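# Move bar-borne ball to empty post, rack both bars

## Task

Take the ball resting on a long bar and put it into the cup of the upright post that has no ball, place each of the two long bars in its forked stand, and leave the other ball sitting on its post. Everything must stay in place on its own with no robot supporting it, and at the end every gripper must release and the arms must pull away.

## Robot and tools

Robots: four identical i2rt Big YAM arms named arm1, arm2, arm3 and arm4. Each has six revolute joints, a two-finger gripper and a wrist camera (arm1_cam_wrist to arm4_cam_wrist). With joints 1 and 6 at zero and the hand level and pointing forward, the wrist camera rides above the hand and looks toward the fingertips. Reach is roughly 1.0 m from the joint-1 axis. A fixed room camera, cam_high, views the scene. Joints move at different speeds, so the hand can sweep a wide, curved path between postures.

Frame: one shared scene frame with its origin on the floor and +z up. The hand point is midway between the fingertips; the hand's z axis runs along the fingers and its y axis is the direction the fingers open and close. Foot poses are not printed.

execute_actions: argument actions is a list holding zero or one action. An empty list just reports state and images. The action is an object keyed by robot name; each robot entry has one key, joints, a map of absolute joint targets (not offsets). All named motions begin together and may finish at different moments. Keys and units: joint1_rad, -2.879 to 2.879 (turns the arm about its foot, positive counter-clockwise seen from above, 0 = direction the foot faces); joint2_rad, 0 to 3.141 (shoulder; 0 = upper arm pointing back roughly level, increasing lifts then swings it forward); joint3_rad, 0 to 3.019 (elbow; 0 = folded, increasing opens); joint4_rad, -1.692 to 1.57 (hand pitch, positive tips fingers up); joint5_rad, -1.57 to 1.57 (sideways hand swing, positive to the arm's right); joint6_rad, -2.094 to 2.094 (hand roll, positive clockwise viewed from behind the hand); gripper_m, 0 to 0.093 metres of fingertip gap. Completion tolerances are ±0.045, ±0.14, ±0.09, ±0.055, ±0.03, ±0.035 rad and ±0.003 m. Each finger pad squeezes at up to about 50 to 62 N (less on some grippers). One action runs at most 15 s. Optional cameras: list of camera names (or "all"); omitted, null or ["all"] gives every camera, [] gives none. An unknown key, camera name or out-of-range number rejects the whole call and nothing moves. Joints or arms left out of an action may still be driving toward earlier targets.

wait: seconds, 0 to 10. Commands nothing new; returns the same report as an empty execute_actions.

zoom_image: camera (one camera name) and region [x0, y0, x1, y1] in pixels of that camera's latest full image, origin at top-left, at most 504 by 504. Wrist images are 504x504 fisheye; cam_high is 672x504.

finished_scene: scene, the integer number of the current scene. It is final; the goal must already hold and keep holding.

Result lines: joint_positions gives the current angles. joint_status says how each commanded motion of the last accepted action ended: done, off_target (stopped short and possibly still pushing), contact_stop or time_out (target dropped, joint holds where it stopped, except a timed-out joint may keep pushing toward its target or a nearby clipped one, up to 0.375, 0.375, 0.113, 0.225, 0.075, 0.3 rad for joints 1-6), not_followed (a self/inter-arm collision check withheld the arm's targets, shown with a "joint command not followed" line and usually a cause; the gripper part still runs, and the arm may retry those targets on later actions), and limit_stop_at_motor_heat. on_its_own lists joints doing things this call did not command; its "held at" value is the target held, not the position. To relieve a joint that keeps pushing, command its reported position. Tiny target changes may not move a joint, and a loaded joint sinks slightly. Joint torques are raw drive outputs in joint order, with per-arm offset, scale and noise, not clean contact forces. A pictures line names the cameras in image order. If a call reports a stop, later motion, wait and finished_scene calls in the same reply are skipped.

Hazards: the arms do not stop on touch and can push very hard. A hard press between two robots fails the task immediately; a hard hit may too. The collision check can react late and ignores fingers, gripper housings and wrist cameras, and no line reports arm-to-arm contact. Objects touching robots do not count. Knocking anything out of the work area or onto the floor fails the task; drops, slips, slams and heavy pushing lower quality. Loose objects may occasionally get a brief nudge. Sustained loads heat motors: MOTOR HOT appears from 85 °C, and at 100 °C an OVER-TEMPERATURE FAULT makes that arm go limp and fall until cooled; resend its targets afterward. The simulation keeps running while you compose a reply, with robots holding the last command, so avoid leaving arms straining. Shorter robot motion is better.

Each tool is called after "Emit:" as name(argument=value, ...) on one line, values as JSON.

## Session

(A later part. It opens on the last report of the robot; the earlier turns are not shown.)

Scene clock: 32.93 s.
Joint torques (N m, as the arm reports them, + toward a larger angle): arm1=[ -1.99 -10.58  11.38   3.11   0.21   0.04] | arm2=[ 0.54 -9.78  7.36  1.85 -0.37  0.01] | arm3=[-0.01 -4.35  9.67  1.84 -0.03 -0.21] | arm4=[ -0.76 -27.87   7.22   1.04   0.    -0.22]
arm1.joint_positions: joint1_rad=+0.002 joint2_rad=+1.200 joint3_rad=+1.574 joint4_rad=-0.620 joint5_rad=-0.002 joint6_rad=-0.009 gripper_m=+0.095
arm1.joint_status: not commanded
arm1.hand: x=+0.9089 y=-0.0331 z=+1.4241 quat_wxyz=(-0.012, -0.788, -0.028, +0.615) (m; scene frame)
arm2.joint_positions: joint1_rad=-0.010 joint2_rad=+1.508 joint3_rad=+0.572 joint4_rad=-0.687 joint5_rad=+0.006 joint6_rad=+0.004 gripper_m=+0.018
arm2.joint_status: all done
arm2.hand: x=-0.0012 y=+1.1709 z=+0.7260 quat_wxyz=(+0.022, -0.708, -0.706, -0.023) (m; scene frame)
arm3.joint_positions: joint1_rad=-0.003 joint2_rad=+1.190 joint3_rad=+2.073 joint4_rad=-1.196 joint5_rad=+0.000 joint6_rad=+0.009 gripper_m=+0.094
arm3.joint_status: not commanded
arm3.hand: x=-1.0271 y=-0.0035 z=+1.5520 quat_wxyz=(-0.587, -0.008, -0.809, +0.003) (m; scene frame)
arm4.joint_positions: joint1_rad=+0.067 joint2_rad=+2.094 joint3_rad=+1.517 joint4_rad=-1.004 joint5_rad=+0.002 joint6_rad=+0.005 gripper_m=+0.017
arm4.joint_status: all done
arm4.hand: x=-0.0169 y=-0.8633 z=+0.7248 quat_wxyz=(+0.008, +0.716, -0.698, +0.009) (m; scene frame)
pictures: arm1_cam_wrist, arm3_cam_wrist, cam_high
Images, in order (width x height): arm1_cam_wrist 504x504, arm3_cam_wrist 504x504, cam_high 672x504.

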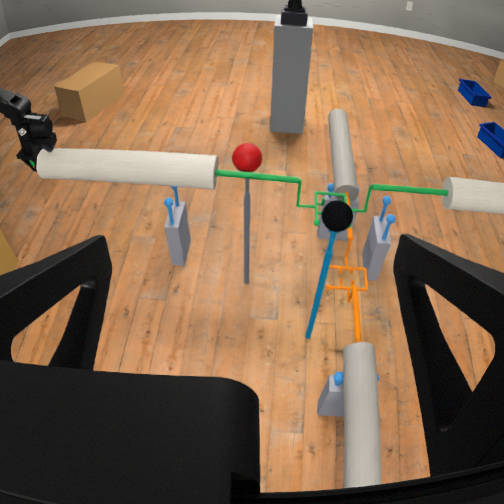

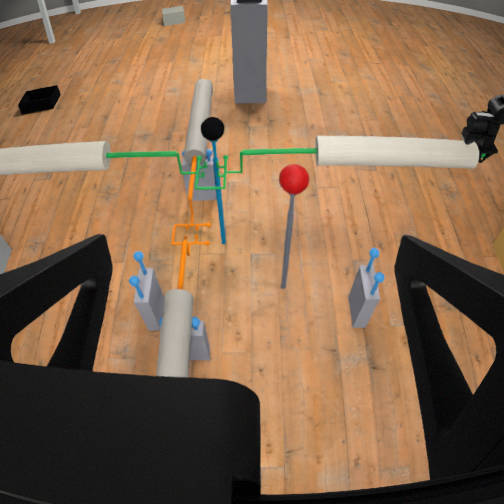

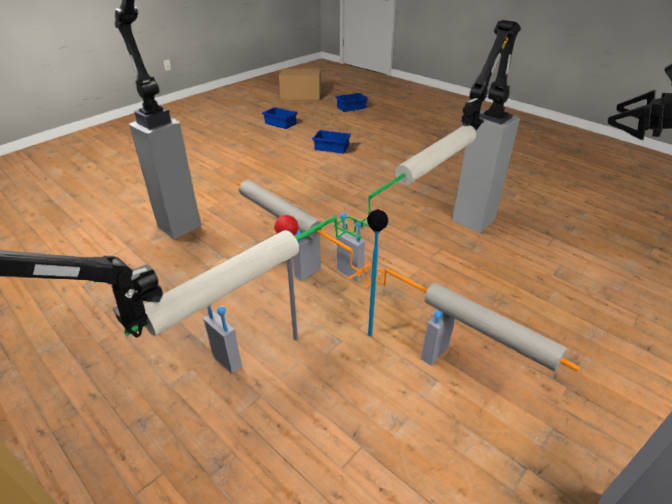

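Emit:
execute_actions(actions=[{"arm2":{"joints":{"joint1_rad":-0.05,"joint2_rad":1.43,"joint3_rad":0.91,"joint4_rad":-0.98,"joint6_rad":-0.04}},"arm4":{"joints":{"joint2_rad":1.765,"joint3_rad":1.35,"joint4_rad":-1.09}}}], cameras=["cam_high"])

Emit:
execute_actions(actions=[{"arm2":{"joints":{"joint1_rad":-0.51,"joint2_rad":1.545,"joint3_rad":1.04,"joint4_rad":-1.0,"joint6_rad":-0.5}},"arm4":{"joints":{"joint1_rad":0.43,"joint2_rad":1.865,"joint3_rad":1.49,"joint4_rad":-1.13,"joint6_rad":0.37}}}], cameras=["cam_high"])

Emit:
execute_actions(actions=[{"arm2":{"joints":{"joint1_rad":-0.545,"joint2_rad":1.79,"joint3_rad":1.31,"joint4_rad":-1.03,"joint6_rad":-0.53}},"arm4":{"joints":{"joint1_rad":0.605,"joint2_rad":1.78,"joint3_rad":1.29,"joint4_rad":-1.03,"joint6_rad":0.55}}}], cameras=[])

Emit:
execute_actions(actions=[{"arm2":{"joints":{"joint2_rad":1.99,"joint3_rad":1.225,"joint4_rad":-0.75}},"arm4":{"joints":{"joint2_rad":1.98,"joint3_rad":1.215,"joint4_rad":-0.75}}}], cameras=[])

Emit:
execute_actions(actions=[{"arm2":{"joints":{"joint2_rad":2.27,"joint3_rad":1.255,"joint4_rad":-0.50}},"arm4":{"joints":{"joint2_rad":2.26,"joint3_rad":1.245,"joint4_rad":-0.50}}}], cameras=["arm3_cam_wrist","cam_high"])

Scene clock: 35.03 s.
Joint torques (N m, as the arm reports them, + toward a larger angle): arm1=[ -1.9  -10.72  11.33   3.08   0.21   0.04] | arm2=[ -0.22 -11.05  13.18   0.04  -0.32  -0.01] | arm3=[ 0.67 -5.8   9.82  1.71  0.02 -0.18] | arm4=[ -0.58 -22.17   8.43   1.64  -0.05  -0.17]
arm1.joint_positions: joint1_rad=+0.002 joint2_rad=+1.200 joint3_rad=+1.574 joint4_rad=-0.620 joint5_rad=-0.002 joint6_rad=-0.009 gripper_m=+0.095
arm1.joint_status: not commanded
arm1.hand: x=+0.9089 y=-0.0331 z=+1.4241 quat_wxyz=(-0.012, -0.788, -0.028, +0.615) (m; scene frame)
arm2.joint_positions: joint1_rad=-0.043 joint2_rad=+1.467 joint3_rad=+0.845 joint4_rad=-0.969 joint5_rad=+0.005 joint6_rad=-0.036 gripper_m=+0.018
arm2.joint_status: all done
arm2.hand: x=-0.0133 y=+1.0944 z=+0.8110 quat_wxyz=(+0.010, -0.706, -0.708, -0.012) (m; scene frame)
arm3.joint_positions: joint1_rad=-0.003 joint2_rad=+1.190 joint3_rad=+2.073 joint4_rad=-1.196 joint5_rad=+0.000 joint6_rad=+0.009 gripper_m=+0.094
arm3.joint_status: not commanded
arm3.hand: x=-1.0271 y=-0.0035 z=+1.5520 quat_wxyz=(-0.587, -0.008, -0.809, +0.003) (m; scene frame)
arm4.joint_positions: joint1_rad=+0.067 joint2_rad=+1.793 joint3_rad=+1.326 joint4_rad=-1.114 joint5_rad=+0.002 joint6_rad=+0.000 gripper_m=+0.017
arm4.joint_status: all done
arm4.hand: x=-0.0146 y=-0.9395 z=+0.8226 quat_wxyz=(+0.008, +0.718, -0.696, +0.009) (m; scene frame)
pictures: cam_high
Images, in order (width x height): cam_high 672x504.

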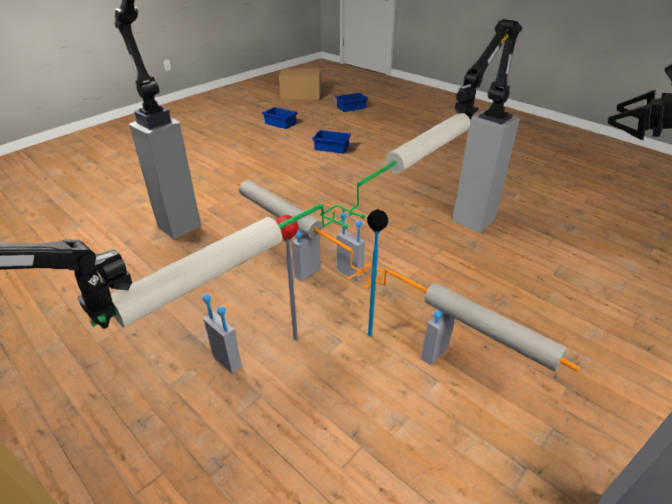

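Scene clock: 36.27 s.
Joint torques (N m, as the arm reports them, + toward a larger angle): arm1=[ -1.78 -10.62  11.37   3.09   0.2    0.05] | arm2=[  0.49 -12.08  11.16   0.7   -0.39  -0.05] | arm3=[ 0.92 -5.3   9.7   1.7  -0.02 -0.15] | arm4=[ -0.05 -24.1    9.79   0.88   0.53  -0.09]
arm1.joint_positions: joint1_rad=+0.002 joint2_rad=+1.200 joint3_rad=+1.574 joint4_rad=-0.620 joint5_rad=-0.002 joint6_rad=-0.009 gripper_m=+0.095
arm1.joint_status: not commanded
arm1.hand: x=+0.9089 y=-0.0331 z=+1.4241 quat_wxyz=(-0.012, -0.788, -0.028, +0.615) (m; scene frame)
arm2.joint_positions: joint1_rad=-0.507 joint2_rad=+1.576 joint3_rad=+1.001 joint4_rad=-1.009 joint5_rad=+0.006 joint6_rad=-0.495 gripper_m=+0.018
arm2.joint_status: all done
arm2.hand: x=-0.1967 y=+1.0903 z=+0.8196 quat_wxyz=(+0.006, -0.708, -0.706, -0.011) (m; scene frame)
arm3.joint_positions: joint1_rad=-0.003 joint2_rad=+1.190 joint3_rad=+2.073 joint4_rad=-1.196 joint5_rad=+0.000 joint6_rad=+0.009 gripper_m=+0.094
arm3.joint_status: not commanded
arm3.hand: x=-1.0271 y=-0.0035 z=+1.5520 quat_wxyz=(-0.587, -0.008, -0.809, +0.003) (m; scene frame)
arm4.joint_positions: joint1_rad=+0.438 joint2_rad=+1.894 joint3_rad=+1.447 joint4_rad=-1.139 joint5_rad=-0.011 joint6_rad=+0.375 gripper_m=+0.017
arm4.joint_status: all done
arm4.hand: x=-0.2151 y=-0.9461 z=+0.8122 quat_wxyz=(+0.013, +0.716, -0.698, +0.010) (m; scene frame)
pictures: cam_high
Images, in order (width x height): cam_high 672x504.

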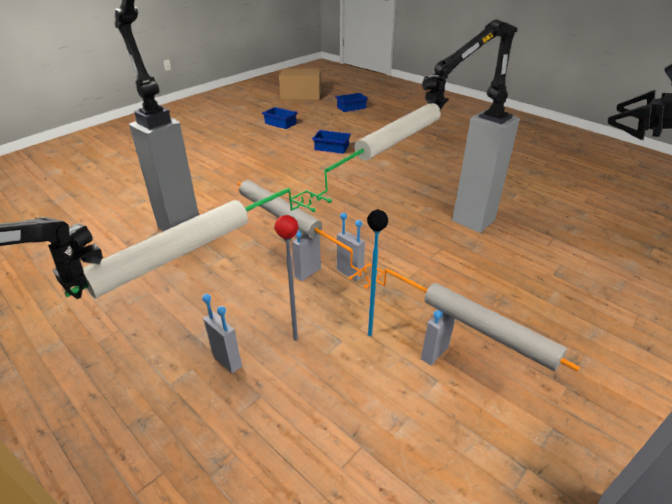

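Scene clock: 37.33 s.
Joint torques (N m, as the arm reports them, + toward a larger angle): arm1=[ -1.84 -10.7   11.34   3.06   0.2    0.05] | arm2=[ -0.45 -15.78  11.81   0.    -0.33  -0.11] | arm3=[ 0.91 -5.57  9.95  1.66 -0.05 -0.2 ] | arm4=[  0.17 -24.11   7.35   0.64   0.23   0.  ]
arm1.joint_positions: joint1_rad=+0.002 joint2_rad=+1.200 joint3_rad=+1.574 joint4_rad=-0.620 joint5_rad=-0.002 joint6_rad=-0.009 gripper_m=+0.095
arm1.joint_status: not commanded
arm1.hand: x=+0.9089 y=-0.0331 z=+1.4241 quat_wxyz=(-0.012, -0.788, -0.028, +0.615) (m; scene frame)
arm2.joint_positions: joint1_rad=-0.530 joint2_rad=+1.831 joint3_rad=+1.260 joint4_rad=-1.020 joint5_rad=+0.005 joint6_rad=-0.517 gripper_m=+0.018
arm2.joint_status: all done
arm2.hand: x=-0.2501 y=+1.0154 z=+0.7895 quat_wxyz=(+0.007, -0.708, -0.706, -0.016) (m; scene frame)
arm3.joint_positions: joint1_rad=-0.003 joint2_rad=+1.190 joint3_rad=+2.073 joint4_rad=-1.196 joint5_rad=+0.000 joint6_rad=+0.009 gripper_m=+0.094
arm3.joint_status: not commanded
arm3.hand: x=-1.0271 y=-0.0035 z=+1.5520 quat_wxyz=(-0.587, -0.008, -0.809, +0.003) (m; scene frame)
arm4.joint_positions: joint1_rad=+0.607 joint2_rad=+1.828 joint3_rad=+1.277 joint4_rad=-1.035 joint5_rad=-0.003 joint6_rad=+0.547 gripper_m=+0.017
arm4.joint_status: all done
arm4.hand: x=-0.2731 y=-1.0238 z=+0.7901 quat_wxyz=(+0.008, +0.715, -0.699, +0.012) (m; scene frame)
pictures: none
No camera images: the call's "cameras" was empty. Leave "cameras" out to get every camera's image.

Scene clock: 38.40 s.
Joint torques (N m, as the arm reports them, + toward a larger angle): arm1=[ -1.89 -10.83  11.39   3.02   0.2    0.04] | arm2=[ -0.04 -18.76   7.38   0.58  -0.13  -0.09] | arm3=[ 0.42 -4.84  9.63  1.91 -0.04 -0.15] | arm4=[  0.48 -24.89   5.92   0.72   0.18   0.02]
arm1.joint_positions: joint1_rad=+0.002 joint2_rad=+1.200 joint3_rad=+1.574 joint4_rad=-0.620 joint5_rad=-0.002 joint6_rad=-0.009 gripper_m=+0.095
arm1.joint_status: not commanded
arm1.hand: x=+0.9089 y=-0.0331 z=+1.4241 quat_wxyz=(-0.012, -0.788, -0.028, +0.615) (m; scene frame)
arm2.joint_positions: joint1_rad=-0.533 joint2_rad=+2.050 joint3_rad=+1.213 joint4_rad=-0.760 joint5_rad=+0.001 joint6_rad=-0.520 gripper_m=+0.018
arm2.joint_status: all done
arm2.hand: x=-0.2525 y=+1.0125 z=+0.6688 quat_wxyz=(+0.005, -0.708, -0.706, -0.018) (m; scene frame)
arm3.joint_positions: joint1_rad=-0.003 joint2_rad=+1.190 joint3_rad=+2.073 joint4_rad=-1.196 joint5_rad=+0.000 joint6_rad=+0.009 gripper_m=+0.094
arm3.joint_status: not commanded
arm3.hand: x=-1.0271 y=-0.0035 z=+1.5520 quat_wxyz=(-0.587, -0.008, -0.809, +0.003) (m; scene frame)
arm4.joint_positions: joint1_rad=+0.606 joint2_rad=+2.030 joint3_rad=+1.203 joint4_rad=-0.756 joint5_rad=-0.003 joint6_rad=+0.546 gripper_m=+0.017
arm4.joint_status: all done
arm4.hand: x=-0.2729 y=-1.0253 z=+0.6692 quat_wxyz=(+0.008, +0.715, -0.699, +0.011) (m; scene frame)
pictures: none
No camera images: the call's "cameras" was empty. Leave "cameras" out to get every camera's image.

Scene clock: 39.47 s.
Joint torques (N m, as the arm reports them, + toward a larger angle): arm1=[ -1.88 -10.46  11.32   3.08   0.21   0.04] | arm2=[ -0.91 -18.3    6.02   0.62  -0.16  -0.09] | arm3=[ 0.71 -6.18  9.71  1.59 -0.01 -0.2 ] | arm4=[  0.7  -25.77   4.49   0.73   0.26   0.1 ]
arm1.joint_positions: joint1_rad=+0.002 joint2_rad=+1.200 joint3_rad=+1.574 joint4_rad=-0.620 joint5_rad=-0.002 joint6_rad=-0.009 gripper_m=+0.095
arm1.joint_status: not commanded
arm1.hand: x=+0.9089 y=-0.0331 z=+1.4241 quat_wxyz=(-0.012, -0.788, -0.028, +0.615) (m; scene frame)
arm2.joint_positions: joint1_rad=-0.531 joint2_rad=+2.320 joint3_rad=+1.239 joint4_rad=-0.504 joint5_rad=+0.002 joint6_rad=-0.520 gripper_m=+0.018
arm2.joint_status: all done
arm2.hand: x=-0.2505 y=+1.0141 z=+0.5417 quat_wxyz=(+0.004, -0.707, -0.707, -0.013) (m; scene frame)
arm3.joint_positions: joint1_rad=-0.003 joint2_rad=+1.190 joint3_rad=+2.073 joint4_rad=-1.196 joint5_rad=+0.000 joint6_rad=+0.009 gripper_m=+0.094
arm3.joint_status: not commanded
arm3.hand: x=-1.0271 y=-0.0035 z=+1.5520 quat_wxyz=(-0.587, -0.008, -0.809, +0.003) (m; scene frame)
arm4.joint_positions: joint1_rad=+0.599 joint2_rad=+2.303 joint3_rad=+1.233 joint4_rad=-0.504 joint5_rad=-0.004 joint6_rad=+0.539 gripper_m=+0.017
arm4.joint_status: all done
arm4.hand: x=-0.2709 y=-1.0233 z=+0.5421 quat_wxyz=(+0.007, +0.715, -0.699, +0.006) (m; scene frame)
pictures: arm3_cam_wrist, cam_high
Images, in order (width x height): arm3_cam_wrist 504x504, cam_high 672x504.

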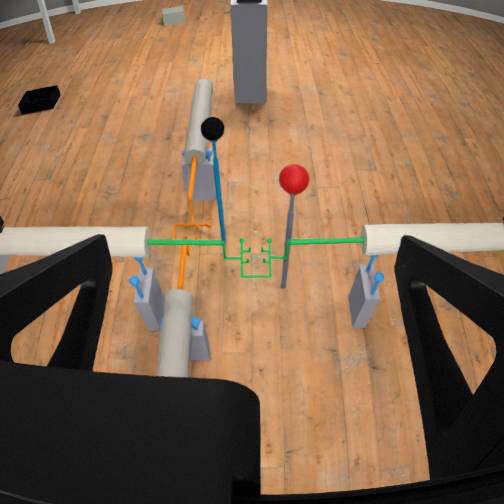

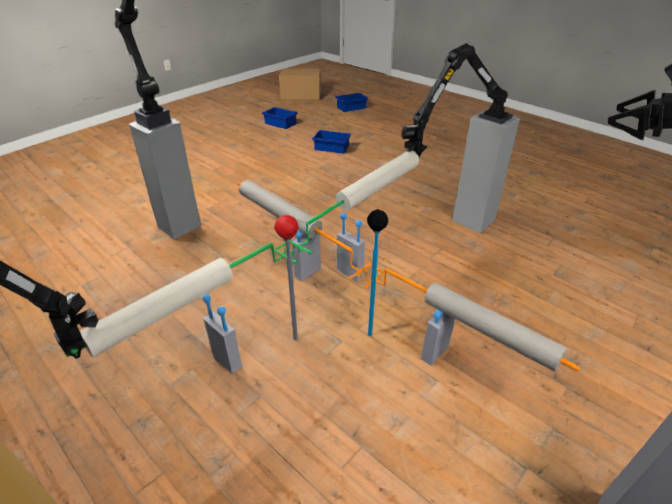

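Emit:
execute_actions(actions=[{"arm2":{"joints":{"joint1_rad":-0.555,"joint2_rad":2.515,"joint3_rad":1.375,"joint4_rad":-0.37}},"arm4":{"joints":{"joint1_rad":0.61,"joint2_rad":2.49,"joint3_rad":1.34,"joint4_rad":-0.375}}}], cameras=[])

Emit:
execute_actions(actions=[{"arm2":{"joints":{"joint2_rad":2.575,"joint3_rad":1.39,"joint4_rad":-0.35}},"arm4":{"joints":{"joint2_rad":2.55,"joint3_rad":1.355,"joint4_rad":-0.355}}}], cameras=["arm3_cam_wrist"])

Scene clock: 40.90 s.
Joint torques (N m, as the arm reports them, + toward a larger angle): arm1=[ -1.97 -10.63  11.38   3.06   0.2    0.05] | arm2=[ -0.77 -18.62   4.75   0.77  -0.34   0.06] | arm3=[-0.67 -5.37  9.71  1.86 -0.02 -0.16] | arm4=[  0.71 -25.61   3.51   0.71   0.39   0.11]
arm1.joint_positions: joint1_rad=+0.002 joint2_rad=+1.200 joint3_rad=+1.574 joint4_rad=-0.620 joint5_rad=-0.002 joint6_rad=-0.009 gripper_m=+0.095
arm1.joint_status: not commanded
arm1.hand: x=+0.9089 y=-0.0331 z=+1.4241 quat_wxyz=(-0.012, -0.788, -0.028, +0.615) (m; scene frame)
arm2.joint_positions: joint1_rad=-0.542 joint2_rad=+2.556 joint3_rad=+1.363 joint4_rad=-0.382 joint5_rad=+0.005 joint6_rad=-0.533 gripper_m=+0.018
arm2.joint_status: all done
arm2.hand: x=-0.2599 y=+1.0109 z=+0.4449 quat_wxyz=(+0.005, -0.707, -0.708, -0.008) (m; scene frame)
arm3.joint_positions: joint1_rad=-0.003 joint2_rad=+1.190 joint3_rad=+2.073 joint4_rad=-1.196 joint5_rad=+0.000 joint6_rad=+0.009 gripper_m=+0.094
arm3.joint_status: not commanded
arm3.hand: x=-1.0271 y=-0.0035 z=+1.5520 quat_wxyz=(-0.587, -0.008, -0.809, +0.003) (m; scene frame)
arm4.joint_positions: joint1_rad=+0.606 joint2_rad=+2.525 joint3_rad=+1.331 joint4_rad=-0.380 joint5_rad=-0.007 joint6_rad=+0.539 gripper_m=+0.017
arm4.joint_status: all done
arm4.hand: x=-0.2750 y=-1.0254 z=+0.4494 quat_wxyz=(+0.009, +0.718, -0.696, +0.006) (m; scene frame)
pictures: none
No camera images: the call's "cameras" was empty. Leave "cameras" out to get every camera's image.

Scene clock: 41.63 s.
Joint torques (N m, as the arm reports them, + toward a larger angle): arm1=[ -1.89 -10.56  11.34   3.08   0.21   0.04] | arm2=[ -0.76 -16.77   4.72   0.95  -0.36   0.03] | arm3=[ 0.62 -5.43  9.99  1.79 -0.08 -0.18] | arm4=[  1.03 -23.5    3.16   0.96   0.36   0.06]
arm1.joint_positions: joint1_rad=+0.002 joint2_rad=+1.200 joint3_rad=+1.574 joint4_rad=-0.620 joint5_rad=-0.002 joint6_rad=-0.009 gripper_m=+0.095
arm1.joint_status: not commanded
arm1.hand: x=+0.9089 y=-0.0331 z=+1.4241 quat_wxyz=(-0.012, -0.788, -0.028, +0.615) (m; scene frame)
arm2.joint_positions: joint1_rad=-0.542 joint2_rad=+2.588 joint3_rad=+1.379 joint4_rad=-0.365 joint5_rad=+0.005 joint6_rad=-0.533 gripper_m=+0.018
arm2.joint_status: all done
arm2.hand: x=-0.2594 y=+1.0118 z=+0.4313 quat_wxyz=(+0.004, -0.707, -0.708, -0.008) (m; scene frame)
arm3.joint_positions: joint1_rad=-0.003 joint2_rad=+1.190 joint3_rad=+2.073 joint4_rad=-1.196 joint5_rad=+0.000 joint6_rad=+0.009 gripper_m=+0.094
arm3.joint_status: not commanded
arm3.hand: x=-1.0271 y=-0.0035 z=+1.5520 quat_wxyz=(-0.587, -0.008, -0.809, +0.003) (m; scene frame)
arm4.joint_positions: joint1_rad=+0.606 joint2_rad=+2.557 joint3_rad=+1.348 joint4_rad=-0.365 joint5_rad=-0.007 joint6_rad=+0.539 gripper_m=+0.017
arm4.joint_status: all done
arm4.hand: x=-0.2750 y=-1.0256 z=+0.4363 quat_wxyz=(+0.008, +0.718, -0.696, +0.006) (m; scene frame)
pictures: arm3_cam_wrist
Images, in order (width x height): arm3_cam_wrist 504x504.

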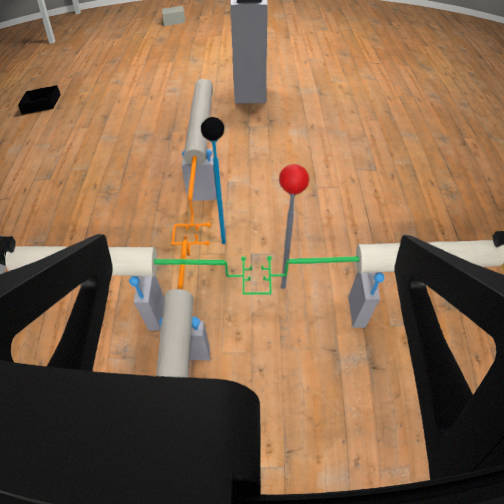

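Emit:
execute_actions(actions=[{"arm2":{"joints":{"gripper_m":0.08}},"arm4":{"joints":{"gripper_m":0.08}}}], cameras=[])

Emit:
execute_actions(actions=[{"arm2":{"joints":{"joint2_rad":2.27,"joint3_rad":1.24,"joint4_rad":-0.52}},"arm4":{"joints":{"joint2_rad":2.26,"joint3_rad":1.23,"joint4_rad":-0.52}}}], cameras=[])

Emit:
execute_actions(actions=[{"arm2":{"joints":{"joint2_rad":1.8}},"arm4":{"joints":{"joint2_rad":1.8}}}], cameras=["arm3_cam_wrist","cam_high"])

Scene clock: 42.67 s.
Joint torques (N m, as the arm reports them, + toward a larger angle): arm1=[ -1.82 -10.6   11.35   3.08   0.2    0.04] | arm2=[  0.37 -16.8    4.61   0.88  -0.23   0.02] | arm3=[ 0.71 -5.42  9.64  1.75  0.06 -0.15] | arm4=[  1.01 -23.71   3.15   0.88   0.21   0.13]
arm1.joint_positions: joint1_rad=+0.002 joint2_rad=+1.200 joint3_rad=+1.574 joint4_rad=-0.620 joint5_rad=-0.002 joint6_rad=-0.009 gripper_m=+0.095
arm1.joint_status: not commanded
arm1.hand: x=+0.9089 y=-0.0331 z=+1.4241 quat_wxyz=(-0.012, -0.788, -0.028, +0.615) (m; scene frame)
arm2.joint_positions: joint1_rad=-0.546 joint2_rad=+2.588 joint3_rad=+1.379 joint4_rad=-0.365 joint5_rad=+0.003 joint6_rad=-0.533 gripper_m=+0.080
arm2.joint_status: all done
arm2.hand: x=-0.2606 y=+1.0125 z=+0.4313 quat_wxyz=(+0.003, -0.708, -0.706, -0.008) (m; scene frame)
arm3.joint_positions: joint1_rad=-0.003 joint2_rad=+1.190 joint3_rad=+2.073 joint4_rad=-1.196 joint5_rad=+0.000 joint6_rad=+0.009 gripper_m=+0.094
arm3.joint_status: not commanded
arm3.hand: x=-1.0271 y=-0.0035 z=+1.5520 quat_wxyz=(-0.587, -0.008, -0.809, +0.003) (m; scene frame)
arm4.joint_positions: joint1_rad=+0.606 joint2_rad=+2.557 joint3_rad=+1.348 joint4_rad=-0.364 joint5_rad=-0.003 joint6_rad=+0.539 gripper_m=+0.080
arm4.joint_status: all done
arm4.hand: x=-0.2746 y=-1.0251 z=+0.4363 quat_wxyz=(+0.007, +0.718, -0.696, +0.006) (m; scene frame)
pictures: none
No camera images: the call's "cameras" was empty. Leave "cameras" out to get every camera's image.

Scene clock: 43.97 s.
Joint torques (N m, as the arm reports them, + toward a larger angle): arm1=[ -1.83 -10.58  11.35   3.09   0.2    0.04] | arm2=[  0.25 -13.98   5.98  -0.03  -0.24   0.05] | arm3=[ 0.38 -5.74  9.66  1.91 -0.07 -0.17] | arm4=[  0.67 -20.53   4.24   0.23   0.23   0.08]
arm1.joint_positions: joint1_rad=+0.002 joint2_rad=+1.200 joint3_rad=+1.574 joint4_rad=-0.620 joint5_rad=-0.002 joint6_rad=-0.009 gripper_m=+0.095
arm1.joint_status: not commanded
arm1.hand: x=+0.9089 y=-0.0331 z=+1.4241 quat_wxyz=(-0.012, -0.788, -0.028, +0.615) (m; scene frame)
arm2.joint_positions: joint1_rad=-0.546 joint2_rad=+2.264 joint3_rad=+1.232 joint4_rad=-0.507 joint5_rad=+0.003 joint6_rad=-0.533 gripper_m=+0.080
arm2.joint_status: all done
arm2.hand: x=-0.2647 y=+1.0055 z=+0.5676 quat_wxyz=(-0.001, -0.708, -0.706, +0.010) (m; scene frame)
arm3.joint_positions: joint1_rad=-0.003 joint2_rad=+1.190 joint3_rad=+2.073 joint4_rad=-1.196 joint5_rad=+0.000 joint6_rad=+0.009 gripper_m=+0.094
arm3.joint_status: not commanded
arm3.hand: x=-1.0271 y=-0.0035 z=+1.5520 quat_wxyz=(-0.587, -0.008, -0.809, +0.003) (m; scene frame)
arm4.joint_positions: joint1_rad=+0.606 joint2_rad=+2.246 joint3_rad=+1.227 joint4_rad=-0.513 joint5_rad=-0.003 joint6_rad=+0.539 gripper_m=+0.080
arm4.joint_status: all done
arm4.hand: x=-0.2807 y=-1.0138 z=+0.5688 quat_wxyz=(+0.002, +0.718, -0.696, -0.014) (m; scene frame)
pictures: none
No camera images: the call's "cameras" was empty. Leave "cameras" out to get every camera's image.

Scene clock: 45.40 s.
Joint torques (N m, as the arm reports them, + toward a larger angle): arm1=[ -1.88 -10.66  11.37   3.06   0.19   0.05] | arm2=[ -0.08 -13.72  10.03   0.7   -0.23   0.05] | arm3=[ 1.26 -5.75  9.57  1.71 -0.02 -0.16] | arm4=[  0.69 -19.29   7.75   1.29   0.21   0.07]
arm1.joint_positions: joint1_rad=+0.002 joint2_rad=+1.200 joint3_rad=+1.574 joint4_rad=-0.620 joint5_rad=-0.002 joint6_rad=-0.009 gripper_m=+0.095
arm1.joint_status: not commanded
arm1.hand: x=+0.9089 y=-0.0331 z=+1.4241 quat_wxyz=(-0.012, -0.788, -0.028, +0.615) (m; scene frame)
arm2.joint_positions: joint1_rad=-0.546 joint2_rad=+1.802 joint3_rad=+1.223 joint4_rad=-0.510 joint5_rad=+0.003 joint6_rad=-0.533 gripper_m=+0.080
arm2.joint_status: all done
arm2.hand: x=-0.3118 y=+0.9265 z=+0.8183 quat_wxyz=(-0.057, -0.689, -0.687, +0.226) (m; scene frame)
arm3.joint_positions: joint1_rad=-0.003 joint2_rad=+1.190 joint3_rad=+2.073 joint4_rad=-1.196 joint5_rad=+0.000 joint6_rad=+0.009 gripper_m=+0.094
arm3.joint_status: not commanded
arm3.hand: x=-1.0271 y=-0.0035 z=+1.5520 quat_wxyz=(-0.587, -0.008, -0.809, +0.003) (m; scene frame)
arm4.joint_positions: joint1_rad=+0.606 joint2_rad=+1.795 joint3_rad=+1.220 joint4_rad=-0.517 joint5_rad=-0.003 joint6_rad=+0.539 gripper_m=+0.080
arm4.joint_status: all done
arm4.hand: x=-0.3267 y=-0.9387 z=+0.8138 quat_wxyz=(-0.048, +0.698, -0.678, -0.226) (m; scene frame)
pictures: arm3_cam_wrist, cam_high
Images, in order (width x height): arm3_cam_wrist 504x504, cam_high 672x504.

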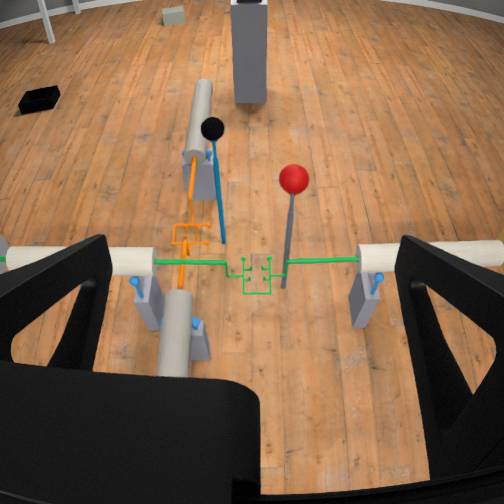

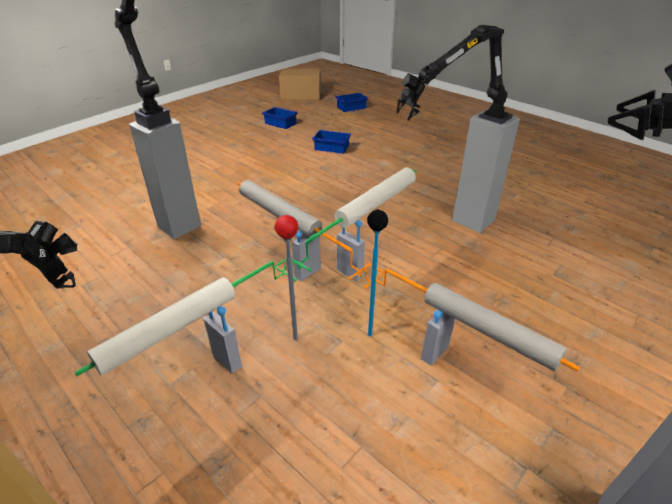

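Emit:
finished_scene(scene=1)

The scene is finished: the task was done.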